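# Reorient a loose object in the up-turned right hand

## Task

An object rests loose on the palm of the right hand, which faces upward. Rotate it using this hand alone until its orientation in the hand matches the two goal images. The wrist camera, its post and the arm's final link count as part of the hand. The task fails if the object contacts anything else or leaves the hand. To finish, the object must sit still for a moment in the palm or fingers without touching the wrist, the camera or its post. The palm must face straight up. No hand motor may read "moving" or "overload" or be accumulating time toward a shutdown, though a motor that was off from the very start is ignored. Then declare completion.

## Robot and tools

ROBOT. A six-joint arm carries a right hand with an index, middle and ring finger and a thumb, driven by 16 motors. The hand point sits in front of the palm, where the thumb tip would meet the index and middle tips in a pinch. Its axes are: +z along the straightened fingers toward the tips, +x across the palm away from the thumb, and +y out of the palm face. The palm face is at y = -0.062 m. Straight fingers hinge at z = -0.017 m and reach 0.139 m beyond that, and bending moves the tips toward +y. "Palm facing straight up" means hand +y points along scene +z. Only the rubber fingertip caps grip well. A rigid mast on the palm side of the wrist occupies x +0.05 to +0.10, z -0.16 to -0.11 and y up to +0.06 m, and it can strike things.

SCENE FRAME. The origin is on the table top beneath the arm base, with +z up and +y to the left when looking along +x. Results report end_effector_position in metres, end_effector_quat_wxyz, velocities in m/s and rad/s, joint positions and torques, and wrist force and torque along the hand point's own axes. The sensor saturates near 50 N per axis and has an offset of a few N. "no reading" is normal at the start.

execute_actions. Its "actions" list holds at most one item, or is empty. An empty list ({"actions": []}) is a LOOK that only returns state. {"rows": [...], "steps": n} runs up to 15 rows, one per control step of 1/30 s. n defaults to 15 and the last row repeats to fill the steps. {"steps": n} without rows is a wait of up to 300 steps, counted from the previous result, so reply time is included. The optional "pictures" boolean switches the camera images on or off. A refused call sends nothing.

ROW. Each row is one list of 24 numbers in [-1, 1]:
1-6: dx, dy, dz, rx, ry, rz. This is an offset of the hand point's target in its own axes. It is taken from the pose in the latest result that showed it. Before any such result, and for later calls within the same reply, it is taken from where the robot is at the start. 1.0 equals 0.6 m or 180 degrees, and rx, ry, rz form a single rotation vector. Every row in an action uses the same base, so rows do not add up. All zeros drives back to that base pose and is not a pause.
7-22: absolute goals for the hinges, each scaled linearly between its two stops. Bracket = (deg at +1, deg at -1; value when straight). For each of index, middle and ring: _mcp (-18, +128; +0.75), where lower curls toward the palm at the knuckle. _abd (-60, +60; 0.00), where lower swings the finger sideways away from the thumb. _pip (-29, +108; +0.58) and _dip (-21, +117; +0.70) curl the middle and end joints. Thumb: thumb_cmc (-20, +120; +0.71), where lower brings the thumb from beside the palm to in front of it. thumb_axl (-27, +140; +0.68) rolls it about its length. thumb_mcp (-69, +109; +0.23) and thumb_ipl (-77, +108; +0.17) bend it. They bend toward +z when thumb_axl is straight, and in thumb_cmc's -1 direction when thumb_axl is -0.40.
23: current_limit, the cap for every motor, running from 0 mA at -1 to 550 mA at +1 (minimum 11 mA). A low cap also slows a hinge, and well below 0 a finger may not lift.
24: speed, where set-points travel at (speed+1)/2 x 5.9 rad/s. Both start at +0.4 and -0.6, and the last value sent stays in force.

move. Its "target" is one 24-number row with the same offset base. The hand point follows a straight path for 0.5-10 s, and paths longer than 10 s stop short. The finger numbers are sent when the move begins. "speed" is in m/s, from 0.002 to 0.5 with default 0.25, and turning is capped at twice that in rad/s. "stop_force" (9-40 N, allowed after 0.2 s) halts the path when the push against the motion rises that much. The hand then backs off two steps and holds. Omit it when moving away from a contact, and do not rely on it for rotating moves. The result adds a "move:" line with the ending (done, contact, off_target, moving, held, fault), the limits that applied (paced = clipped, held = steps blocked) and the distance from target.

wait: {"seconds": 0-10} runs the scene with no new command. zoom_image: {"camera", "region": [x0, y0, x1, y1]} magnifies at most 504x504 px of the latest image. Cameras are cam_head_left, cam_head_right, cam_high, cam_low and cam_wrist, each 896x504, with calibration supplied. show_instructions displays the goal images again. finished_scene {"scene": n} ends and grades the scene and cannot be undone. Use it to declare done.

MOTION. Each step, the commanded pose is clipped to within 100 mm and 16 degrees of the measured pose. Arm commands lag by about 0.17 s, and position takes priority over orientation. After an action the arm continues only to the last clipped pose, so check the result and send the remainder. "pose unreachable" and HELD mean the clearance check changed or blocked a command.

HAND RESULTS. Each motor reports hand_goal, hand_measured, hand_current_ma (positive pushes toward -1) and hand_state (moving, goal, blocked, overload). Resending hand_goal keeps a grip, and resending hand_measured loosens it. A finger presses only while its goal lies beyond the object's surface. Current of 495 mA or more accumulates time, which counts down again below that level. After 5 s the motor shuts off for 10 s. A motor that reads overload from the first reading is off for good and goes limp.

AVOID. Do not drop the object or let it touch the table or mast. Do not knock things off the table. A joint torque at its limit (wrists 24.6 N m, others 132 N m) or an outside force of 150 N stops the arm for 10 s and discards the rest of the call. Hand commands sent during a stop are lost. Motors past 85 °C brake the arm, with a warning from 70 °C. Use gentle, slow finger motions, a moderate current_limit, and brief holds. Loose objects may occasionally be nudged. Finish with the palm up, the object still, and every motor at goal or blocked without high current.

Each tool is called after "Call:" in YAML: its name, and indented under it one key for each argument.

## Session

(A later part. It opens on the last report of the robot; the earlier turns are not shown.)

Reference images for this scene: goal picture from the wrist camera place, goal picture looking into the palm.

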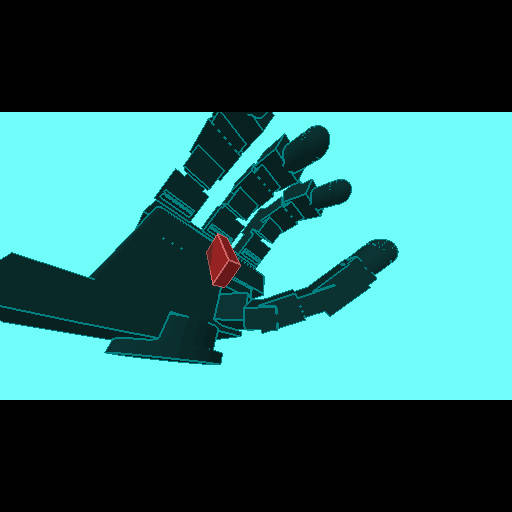

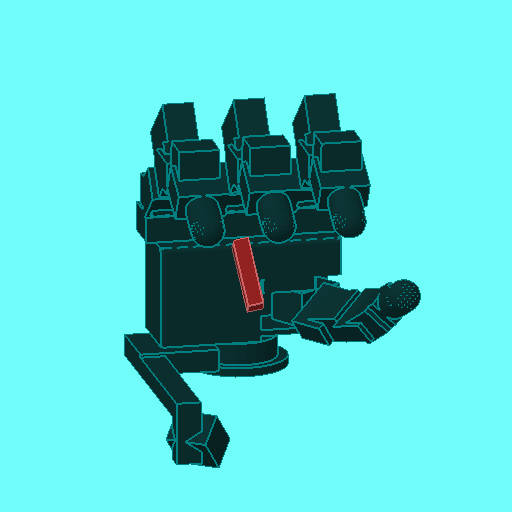

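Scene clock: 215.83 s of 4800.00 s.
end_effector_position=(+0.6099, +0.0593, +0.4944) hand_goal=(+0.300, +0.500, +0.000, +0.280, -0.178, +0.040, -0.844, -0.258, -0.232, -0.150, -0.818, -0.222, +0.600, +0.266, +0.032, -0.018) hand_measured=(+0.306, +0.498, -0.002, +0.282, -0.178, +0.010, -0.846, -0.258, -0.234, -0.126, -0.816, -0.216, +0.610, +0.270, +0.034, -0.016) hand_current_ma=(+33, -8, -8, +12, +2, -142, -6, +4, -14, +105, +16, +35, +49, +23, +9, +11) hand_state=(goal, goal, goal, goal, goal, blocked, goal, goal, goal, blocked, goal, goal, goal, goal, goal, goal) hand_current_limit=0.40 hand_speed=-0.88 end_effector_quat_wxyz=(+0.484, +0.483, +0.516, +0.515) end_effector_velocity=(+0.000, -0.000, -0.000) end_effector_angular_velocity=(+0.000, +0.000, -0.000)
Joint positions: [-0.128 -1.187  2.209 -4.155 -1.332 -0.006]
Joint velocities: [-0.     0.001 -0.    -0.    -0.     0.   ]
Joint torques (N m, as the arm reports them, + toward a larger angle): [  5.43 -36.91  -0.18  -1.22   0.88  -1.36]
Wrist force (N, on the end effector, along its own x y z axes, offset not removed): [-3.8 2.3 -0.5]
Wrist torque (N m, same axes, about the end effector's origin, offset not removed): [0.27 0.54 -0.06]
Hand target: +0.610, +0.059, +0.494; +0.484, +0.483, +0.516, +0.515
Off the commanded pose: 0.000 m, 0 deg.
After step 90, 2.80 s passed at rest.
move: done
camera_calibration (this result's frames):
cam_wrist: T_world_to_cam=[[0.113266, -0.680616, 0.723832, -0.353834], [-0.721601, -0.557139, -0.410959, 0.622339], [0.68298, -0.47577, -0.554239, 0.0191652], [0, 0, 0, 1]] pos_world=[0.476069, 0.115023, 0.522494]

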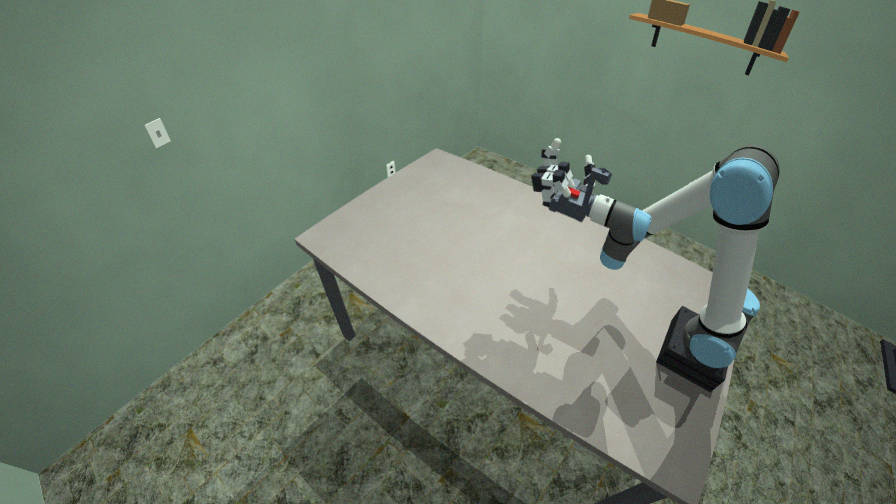

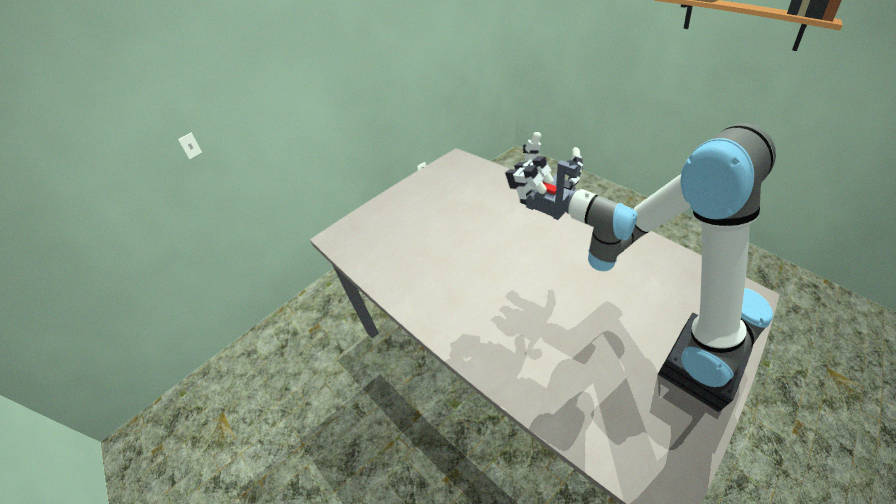

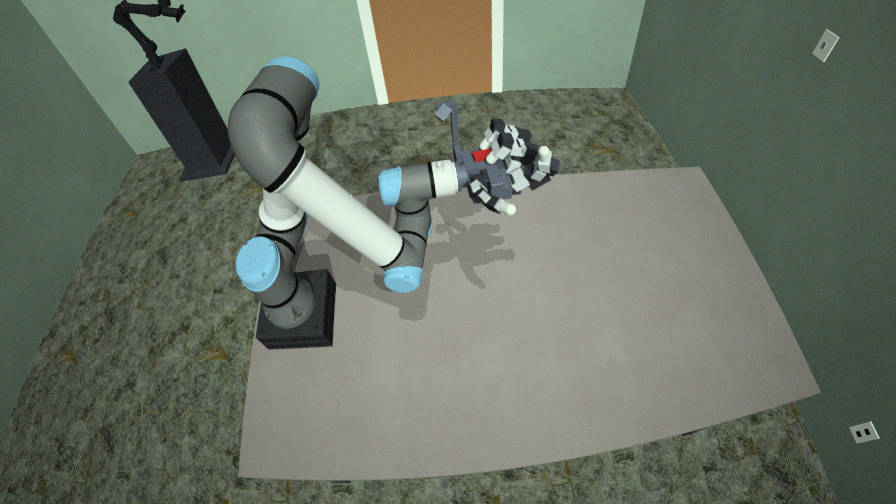

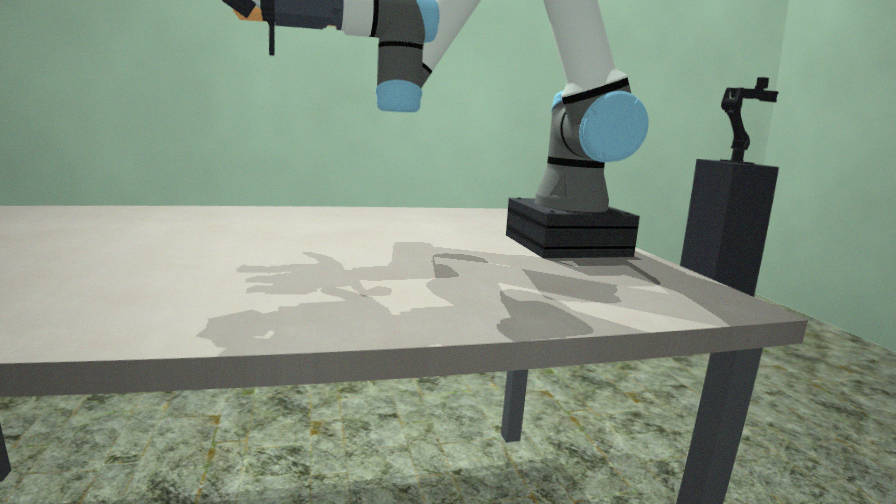

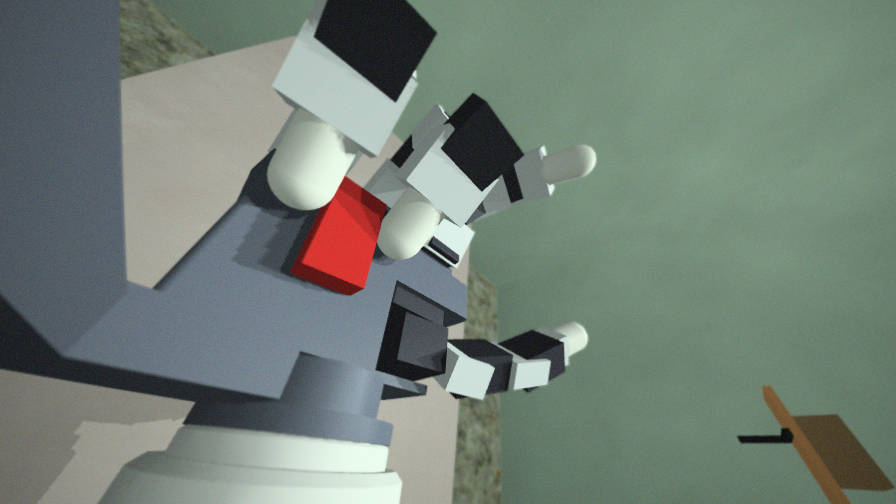

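Call:
execute_actions:
  actions:
    - {"rows":[[0,0,0,0,0,0,0.3,0.5,0,0.28,-0.178,0.07,-0.845,-0.258,-0.24,-0.17,-0.819,-0.223,0.6,0.266,0.032,-0.018,0.4,-0.6],[0,0,0,0,0,0,0.3,0.5,0,0.28,-0.178,0.07,-0.845,-0.258,-0.24,-0.17,-0.819,-0.223,0.6,0.266,0.032,-0.018,0.4,-0.6],[0,0,0,0,0,0,0.3,0.5,0,0.28,-0.167,0.08,-0.851,-0.237,-0.24,-0.17,-0.819,-0.223,0.6,0.266,0.032,-0.018,0.4,-0.6],[0,0,0,0,0,0,0.3,0.5,0,0.28,-0.156,0.085,-0.857,-0.216,-0.24,-0.17,-0.819,-0.223,0.6,0.266,0.032,-0.018,0.4,-0.6],[0,0,0,0,0,0,0.3,0.5,0,0.28,-0.145,0.09,-0.863,-0.195,-0.24,-0.17,-0.819,-0.223,0.6,0.266,0.032,-0.018,0.4,-0.6],[0,0,0,0,0,0,0.3,0.5,0,0.28,-0.134,0.10,-0.869,-0.174,-0.24,-0.17,-0.819,-0.223,0.6,0.266,0.032,-0.018,0.4,-0.6],[0,0,0,0,0,0,0.3,0.5,0,0.28,-0.123,0.11,-0.876,-0.153,-0.24,-0.17,-0.819,-0.223,0.6,0.266,0.032,-0.018,0.4,-0.6],[0,0,0,0,0,0,0.3,0.5,0,0.28,-0.112,0.12,-0.882,-0.132,-0.24,-0.17,-0.819,-0.223,0.6,0.266,0.032,-0.018,0.4,-0.6],[0,0,0,0,0,0,0.3,0.5,0,0.28,-0.101,0.135,-0.888,-0.111,-0.24,-0.17,-0.819,-0.223,0.6,0.266,0.032,-0.018,0.4,-0.6],[0,0,0,0,0,0,0.3,0.5,0,0.28,-0.09,0.15,-0.894,-0.09,-0.24,-0.17,-0.819,-0.223,0.6,0.266,0.032,-0.018,0.4,-0.6],[0,0,0,0,0,0,0.3,0.5,0,0.28,-0.079,0.165,-0.9,-0.07,-0.24,-0.17,-0.819,-0.223,0.6,0.266,0.032,-0.018,0.4,-0.6],[0,0,0,0,0,0,0.3,0.5,0,0.28,-0.068,0.18,-0.907,-0.049,-0.24,-0.17,-0.819,-0.223,0.6,0.266,0.032,-0.018,0.4,-0.6]],"steps":15}

Call:
zoom_image:
  camera: "cam_wrist"
  region: [240, 110, 500, 330]

Scene clock: 243.80 s of 4800.00 s.
end_effector_position=(+0.6099, +0.0593, +0.4944) hand_goal=(+0.300, +0.500, +0.000, +0.280, -0.068, +0.180, -0.906, -0.048, -0.240, -0.170, -0.818, -0.222, +0.600, +0.266, +0.032, -0.018) hand_measured=(+0.306, +0.498, -0.002, +0.282, -0.056, +0.114, -0.872, -0.048, -0.250, -0.128, -0.822, -0.218, +0.610, +0.270, +0.034, -0.016) hand_current_ma=(+33, -8, -8, +12, +87, -260, +172, +21, -65, +185, -38, +11, +49, +23, +9, +11) hand_state=(goal, goal, goal, goal, moving, moving, blocked, moving, moving, blocked, moving, moving, goal, goal, goal, goal) hand_current_limit=0.40 hand_speed=-0.60 end_effector_quat_wxyz=(+0.484, +0.483, +0.516, +0.515) end_effector_velocity=(-0.000, +0.000, +0.000) end_effector_angular_velocity=(-0.000, -0.000, +0.000)
Joint positions: [-0.128 -1.187  2.209 -4.155 -1.332 -0.006]
Joint velocities: [ 0. -0. -0. -0. -0. -0.]
Joint torques (N m, as the arm reports them, + toward a larger angle): [  5.04 -37.05   0.07  -1.21   0.83  -1.38]
Wrist force (N, on the end effector, along its own x y z axes, offset not removed): [-1.7 1.2 -1.4]
Wrist torque (N m, same axes, about the end effector's origin, offset not removed): [0.08 0.50 0.24]
Hand target: +0.610, +0.059, +0.494; +0.484, +0.483, +0.516, +0.515
Off the commanded pose: 0.000 m, 0 deg.
Steps of this call (steps 1 to 90: nothing new was sent; then 24.47 s passed at rest; steps 91 to 105: all 15 steps of this action). Readings (end_effector_position | what the end effector reports):
91: (+0.6099, +0.0593, +0.4944) | hand_goal=(+0.300, +0.500, +0.000, +0.280, -0.178, +0.070, -0.844, -0.258, -0.240, -0.170, -0.818, -0.222, +0.600, +0.266, +0.032, -0.018) hand_measured=(+0.306, +0.498, -0.002, +0.282, -0.178, +0.010, -0.846, -0.258, -0.234, -0.126, -0.816, -0.216, +0.610, +0.270, +0.034, -0.016) hand_current_ma=(+33, -8, -8, +12, +2, -142, -6, +4, -14, +105, +16, +35, +49, +23, +9, +11) hand_state=(goal, goal, goal, goal, goal, moving, goal, goal, moving, moving, goal, goal, goal, goal, goal, goal) hand_current_limit=0.40 hand_speed=-0.60
92: (+0.6099, +0.0593, +0.4944) | hand_goal=(+0.300, +0.500, +0.000, +0.280, -0.178, +0.070, -0.844, -0.258, -0.240, -0.170, -0.818, -0.222, +0.600, +0.266, +0.032, -0.018) hand_measured=(+0.306, +0.498, -0.002, +0.282, -0.178, +0.016, -0.846, -0.258, -0.236, -0.128, -0.816, -0.216, +0.610, +0.270, +0.034, -0.016) hand_current_ma=(+33, -8, -8, +12, +3, -204, -6, +3, +17, +193, +16, +35, +49, +23, +9, +11) hand_state=(goal, goal, goal, goal, goal, moving, goal, goal, moving, moving, goal, goal, goal, goal, goal, goal) hand_current_limit=0.40 hand_speed=-0.60
94: (+0.6099, +0.0593, +0.4944) | hand_goal=(+0.300, +0.500, +0.000, +0.280, -0.156, +0.086, -0.856, -0.216, -0.240, -0.170, -0.818, -0.222, +0.600, +0.266, +0.032, -0.018) hand_measured=(+0.306, +0.498, -0.002, +0.282, -0.174, +0.024, -0.846, -0.254, -0.240, -0.128, -0.816, -0.216, +0.610, +0.270, +0.034, -0.016) hand_current_ma=(+33, -8, -8, +12, -11, -257, +7, -69, -1, +187, +16, +35, +49, +23, +9, +11) hand_state=(goal, goal, goal, goal, moving, moving, moving, moving, moving, blocked, goal, goal, goal, goal, goal, goal) hand_current_limit=0.40 hand_speed=-0.60
98: (+0.6099, +0.0593, +0.4944) | hand_goal=(+0.300, +0.500, +0.000, +0.280, -0.112, +0.120, -0.882, -0.132, -0.240, -0.170, -0.818, -0.222, +0.600, +0.266, +0.032, -0.018) hand_measured=(+0.306, +0.498, -0.002, +0.282, -0.130, +0.040, -0.862, -0.182, -0.242, -0.128, -0.816, -0.216, +0.610, +0.270, +0.034, -0.016) hand_current_ma=(+33, -8, -8, +12, +20, -298, +67, -46, -24, +185, +7, +35, +49, +23, +9, +11) hand_state=(goal, goal, goal, goal, moving, moving, moving, moving, moving, blocked, moving, goal, goal, goal, goal, goal) hand_current_limit=0.40 hand_speed=-0.60
105: the state above
camera_calibration (this result's frames):
cam_wrist: T_world_to_cam=[[0.113266, -0.680616, 0.723832, -0.353834], [-0.721601, -0.557139, -0.410959, 0.622339], [0.68298, -0.47577, -0.554239, 0.0191652], [0, 0, 0, 1]] pos_world=[0.476069, 0.115023, 0.522494]

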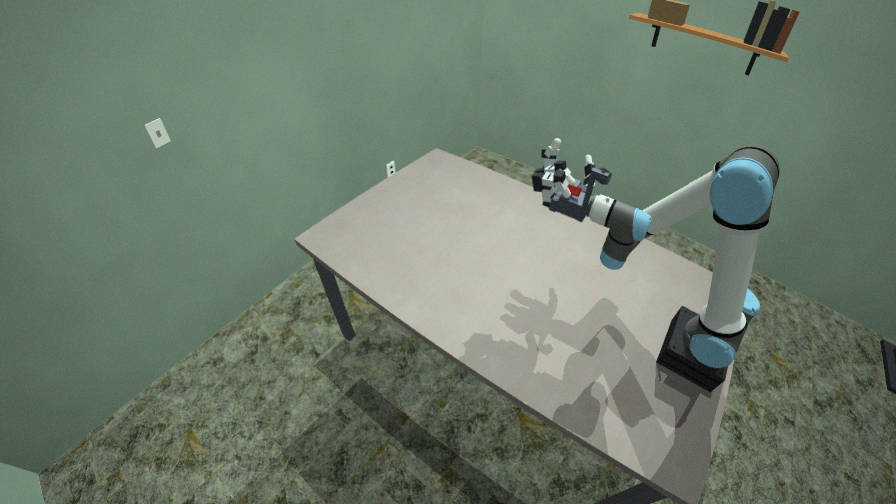

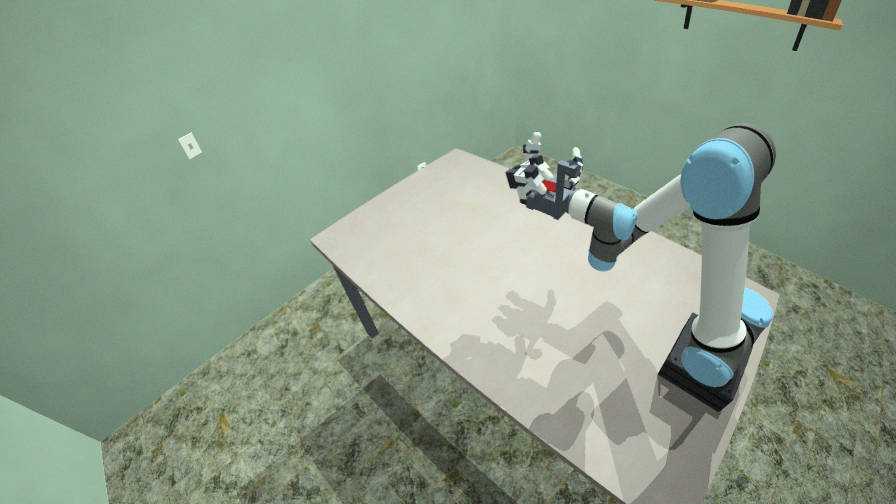

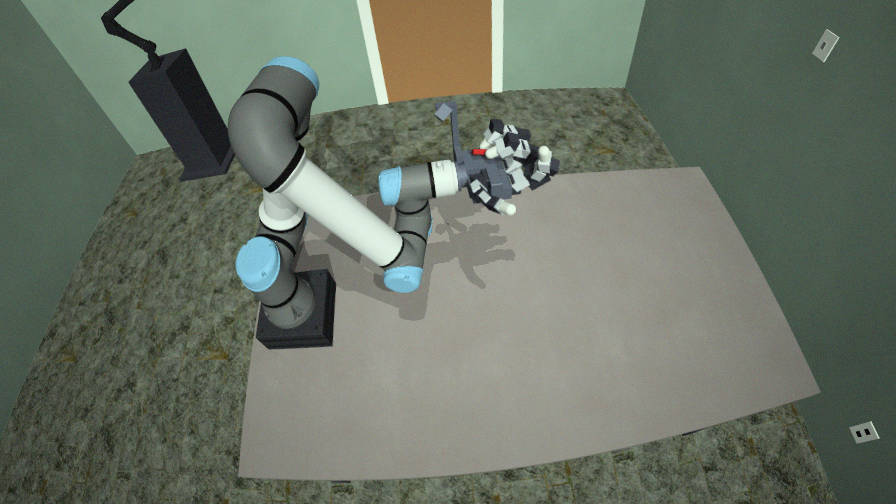

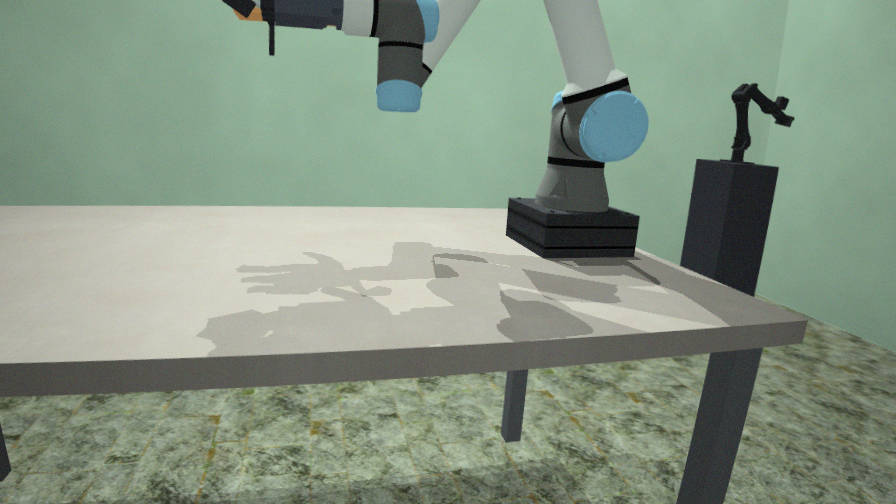

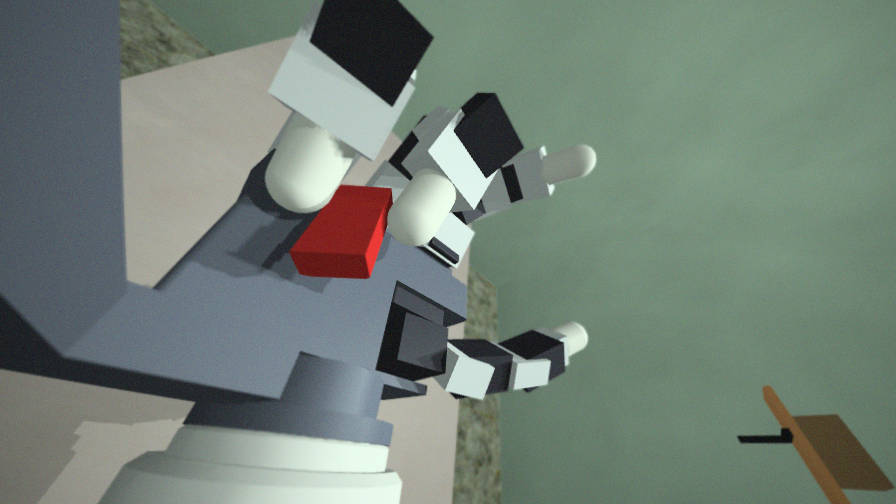

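Region (240, 110, 500, 330) of cam_wrist's 896x504 image, scaled by 1.938, with more detail than that image has; it fills the top 426 rows of this view, and the rest is white.

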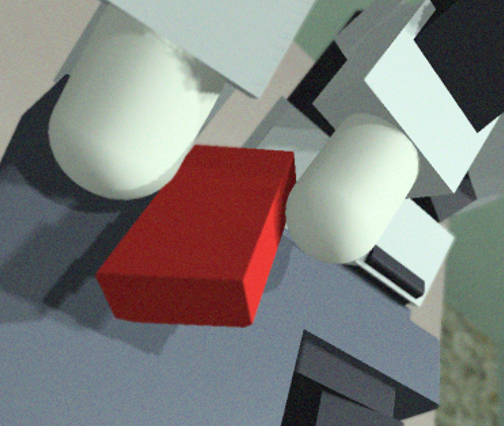

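Call:
move:
  target: [0,0,0,0,0,0,0.3,0.5,0,0.28,-0.035,0.33,-0.89,0.03,-0.25,-0.22,-0.825,-0.223,0.6,0.266,0.032,-0.018,0.4,-0.9]

Call:
zoom_image:
  camera: "cam_wrist"
  region: [240, 110, 500, 330]

Call:
zoom_image:
  camera: "cam_high"
  region: [450, 120, 530, 190]

Scene clock: 250.53 s of 4800.00 s.
end_effector_position=(+0.6099, +0.0593, +0.4944) hand_goal=(+0.300, +0.500, +0.000, +0.280, -0.034, +0.330, -0.890, +0.030, -0.250, -0.220, -0.824, -0.222, +0.600, +0.266, +0.032, -0.018) hand_measured=(+0.306, +0.498, -0.002, +0.282, -0.030, +0.326, -0.884, +0.030, -0.252, -0.212, -0.824, -0.220, +0.610, +0.270, +0.034, -0.016) hand_current_ma=(+33, -8, -8, +12, +26, -18, +30, -6, -15, +32, -5, +12, +49, +23, +9, +11) hand_state=(goal, goal, goal, goal, goal, goal, goal, goal, goal, goal, goal, goal, goal, goal, goal, goal) hand_current_limit=0.40 hand_speed=-0.90 end_effector_quat_wxyz=(+0.484, +0.483, +0.516, +0.515) end_effector_velocity=(+0.000, -0.000, +0.000) end_effector_angular_velocity=(-0.000, -0.000, -0.001)
Joint positions: [-0.128 -1.187  2.209 -4.155 -1.332 -0.006]
Joint velocities: [-0.     0.    -0.001  0.    -0.    -0.   ]
Joint torques (N m, as the arm reports them, + toward a larger angle): [  5.97 -37.42  -0.32  -1.22   0.92  -1.38]
Wrist force (N, on the end effector, along its own x y z axes, offset not removed): [1.1 0.2 1.9]
Wrist torque (N m, same axes, about the end effector's origin, offset not removed): [-0.26 0.05 0.31]
Hand target: +0.610, +0.059, +0.494; +0.484, +0.483, +0.516, +0.515
Off the commanded pose: 0.000 m, 0 deg.
After step 90, 2.97 s passed at rest.
move: done
camera_calibration (this result's frames):
cam_wrist: T_world_to_cam=[[0.113266, -0.680616, 0.723832, -0.353834], [-0.721602, -0.557139, -0.410959, 0.622339], [0.68298, -0.47577, -0.554239, 0.0191653], [0, 0, 0, 1]] pos_world=[0.476069, 0.115023, 0.522494]

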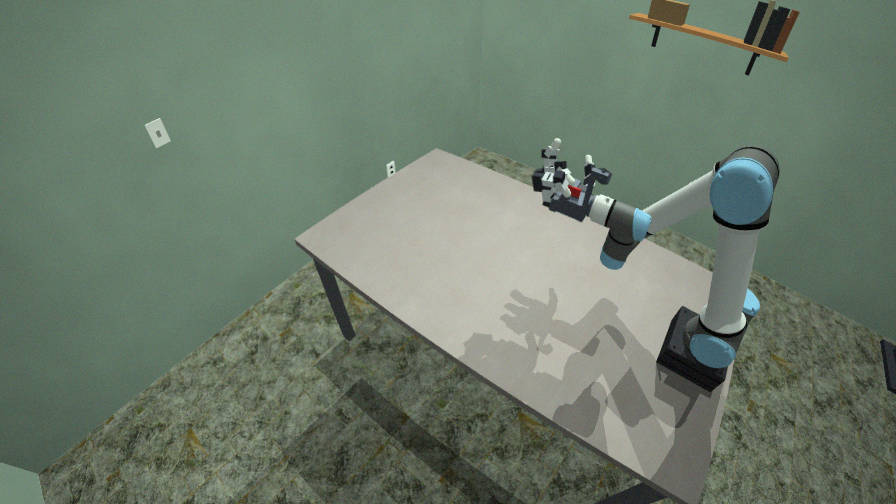

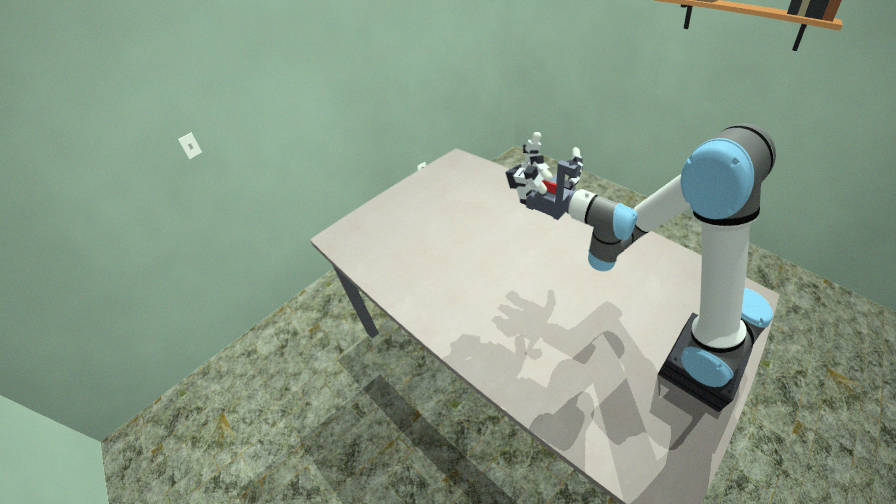

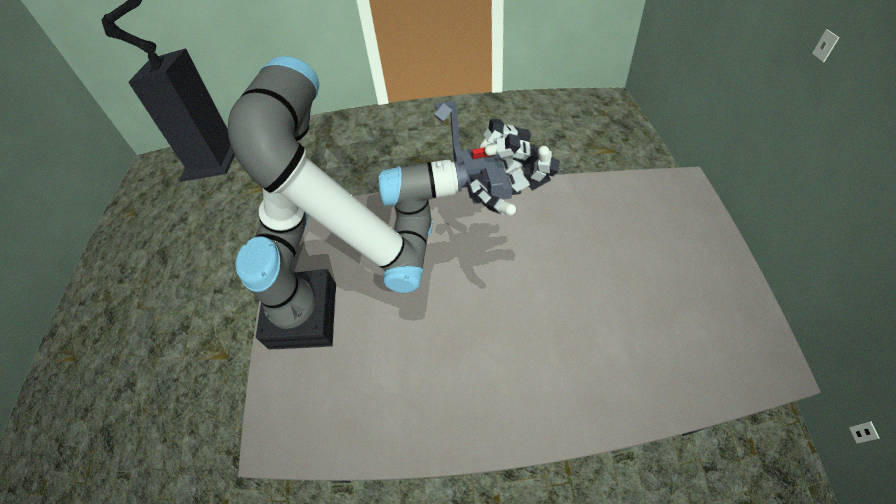

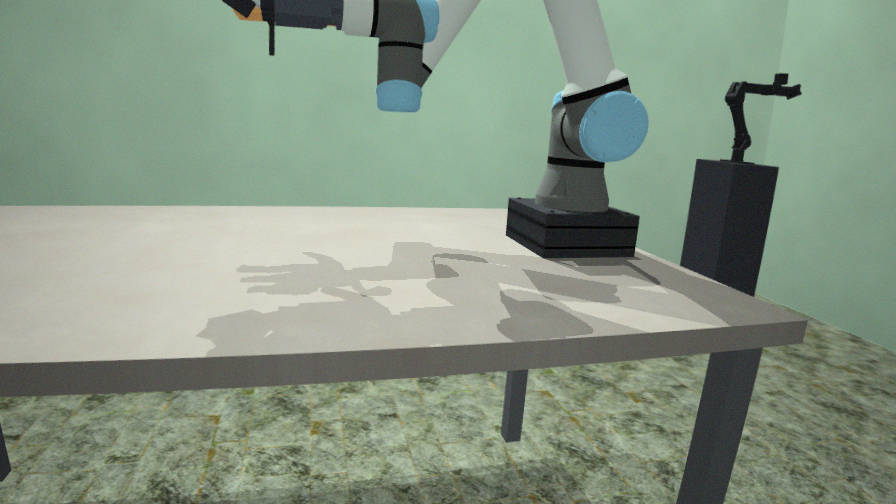

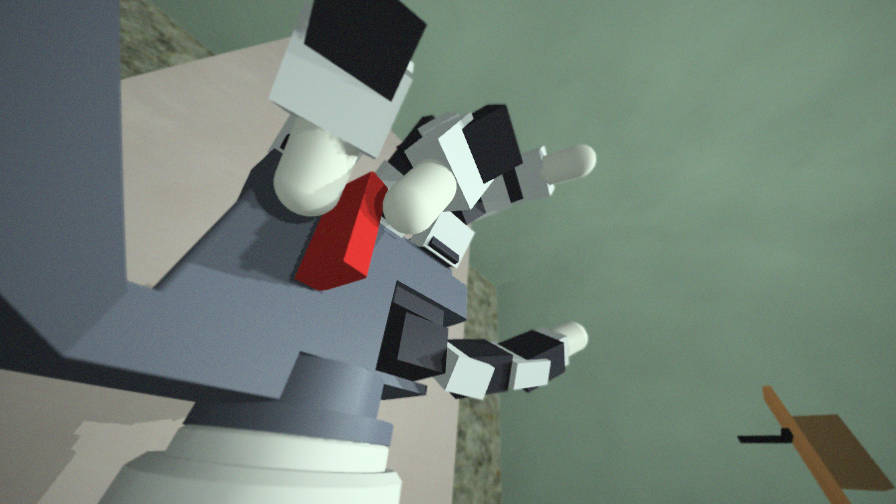

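Region (240, 110, 500, 330) of cam_wrist's 896x504 image, scaled by 1.938, with more detail than that image has; it fills the top 426 rows of this view, and the rest is white.

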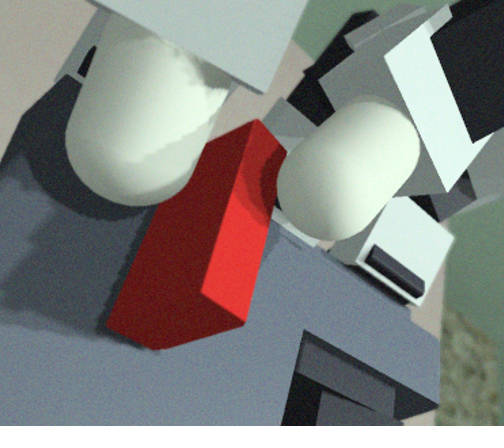

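Region (450, 120, 530, 190) of cam_high's 896x504 image, scaled by 6.300, with more detail than that image has; it fills the top 441 rows of this view, and the rest is white.

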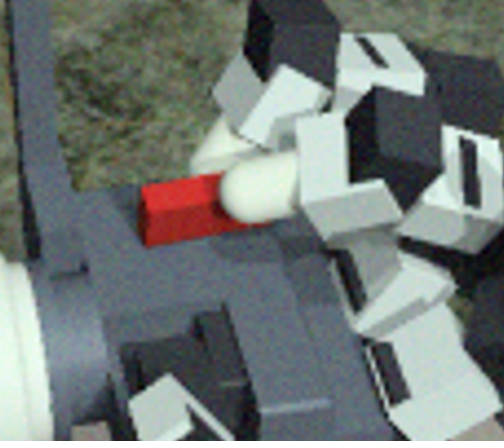

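Call:
move:
  target: [0,0,0,0,0,0,0.3,0.5,0,0.28,-0.05,0.48,-0.9,0.03,-0.25,-0.17,-0.825,-0.223,0.6,0.266,0.032,-0.018,0.4,-0.9]

Call:
zoom_image:
  camera: "cam_wrist"
  region: [240, 110, 500, 330]

Scene clock: 254.57 s of 4800.00 s.
end_effector_position=(+0.6099, +0.0593, +0.4944) hand_goal=(+0.300, +0.500, +0.000, +0.280, -0.050, +0.480, -0.900, +0.030, -0.250, -0.170, -0.824, -0.222, +0.600, +0.266, +0.032, -0.018) hand_measured=(+0.306, +0.498, -0.002, +0.282, -0.042, +0.478, -0.900, +0.030, -0.252, -0.172, -0.826, -0.220, +0.610, +0.270, +0.034, -0.016) hand_current_ma=(+33, -8, -8, +12, +45, -14, +1, +4, -10, -11, -7, +10, +49, +23, +9, +11) hand_state=(goal, goal, goal, goal, goal, goal, goal, goal, goal, goal, goal, goal, goal, goal, goal, goal) hand_current_limit=0.40 hand_speed=-0.90 end_effector_quat_wxyz=(+0.484, +0.483, +0.516, +0.515) end_effector_velocity=(+0.000, +0.000, +0.001) end_effector_angular_velocity=(-0.000, -0.002, +0.000)
Joint positions: [-0.128 -1.187  2.209 -4.155 -1.332 -0.006]
Joint velocities: [ 0.    -0.001 -0.002  0.     0.     0.   ]
Joint torques (N m, as the arm reports them, + toward a larger angle): [  4.91 -36.94  -0.37  -1.09   0.93  -1.26]
Wrist force (N, on the end effector, along its own x y z axes, offset not removed): [-1.2 0.2 -1.5]
Wrist torque (N m, same axes, about the end effector's origin, offset not removed): [0.02 0.49 0.03]
Hand target: +0.610, +0.059, +0.494; +0.484, +0.483, +0.516, +0.515
Off the commanded pose: 0.000 m, 0 deg.
After step 90, 0.27 s passed at rest.
move: done
camera_calibration (this result's frames):
cam_wrist: T_world_to_cam=[[0.113266, -0.680616, 0.723832, -0.353834], [-0.721602, -0.557139, -0.410958, 0.622339], [0.68298, -0.475771, -0.554239, 0.0191652], [0, 0, 0, 1]] pos_world=[0.476069, 0.115023, 0.522494]

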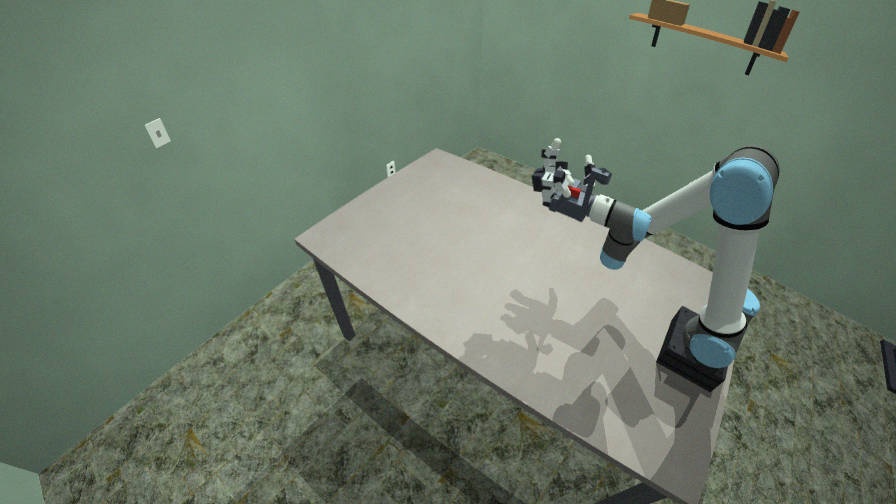

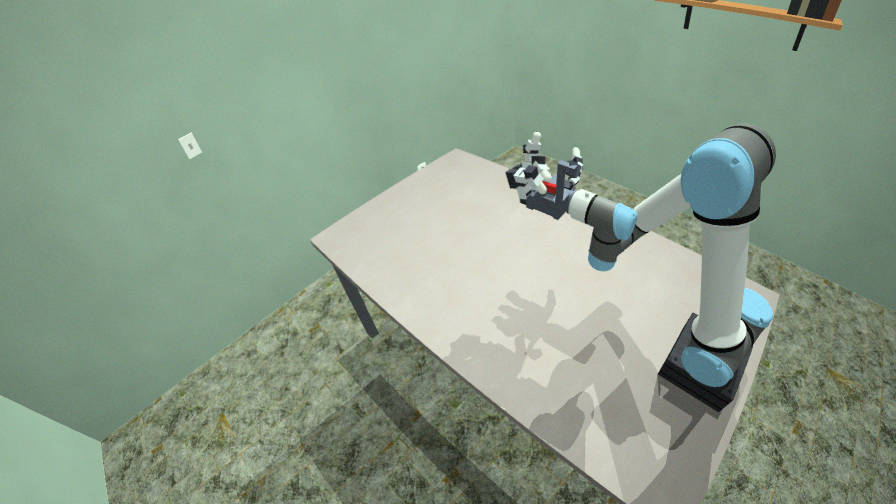

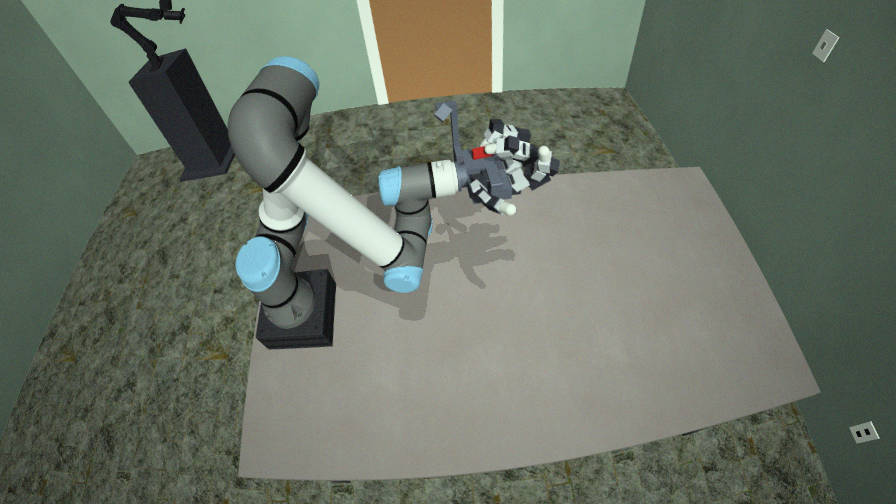

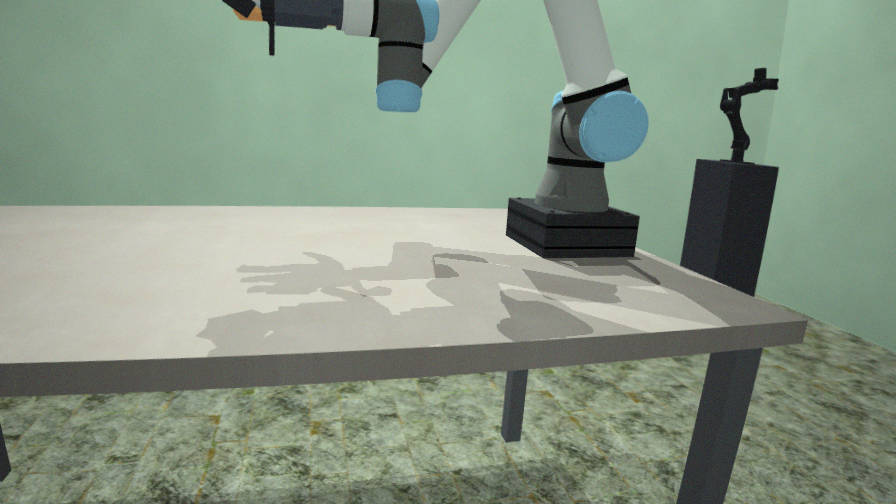

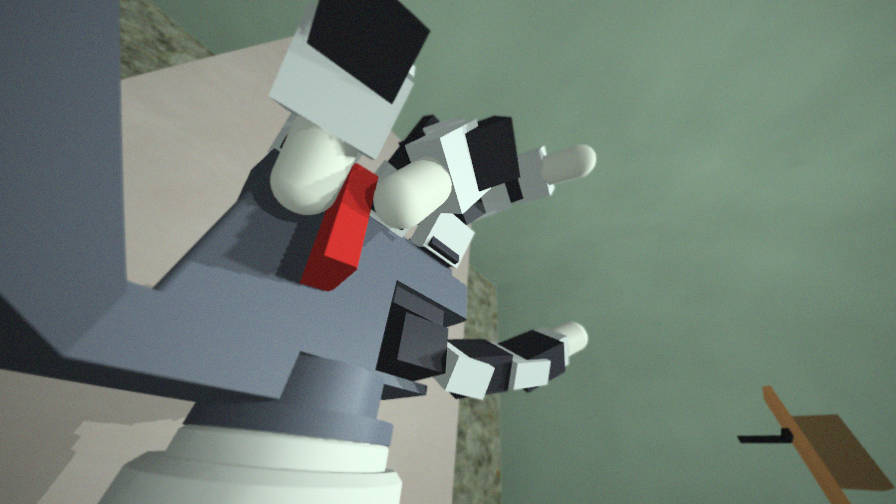

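Region (240, 110, 500, 330) of cam_wrist's 896x504 image, scaled by 1.938, with more detail than that image has; it fills the top 426 rows of this view, and the rest is white.

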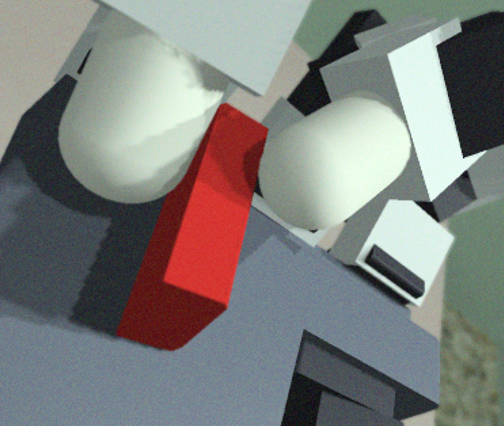

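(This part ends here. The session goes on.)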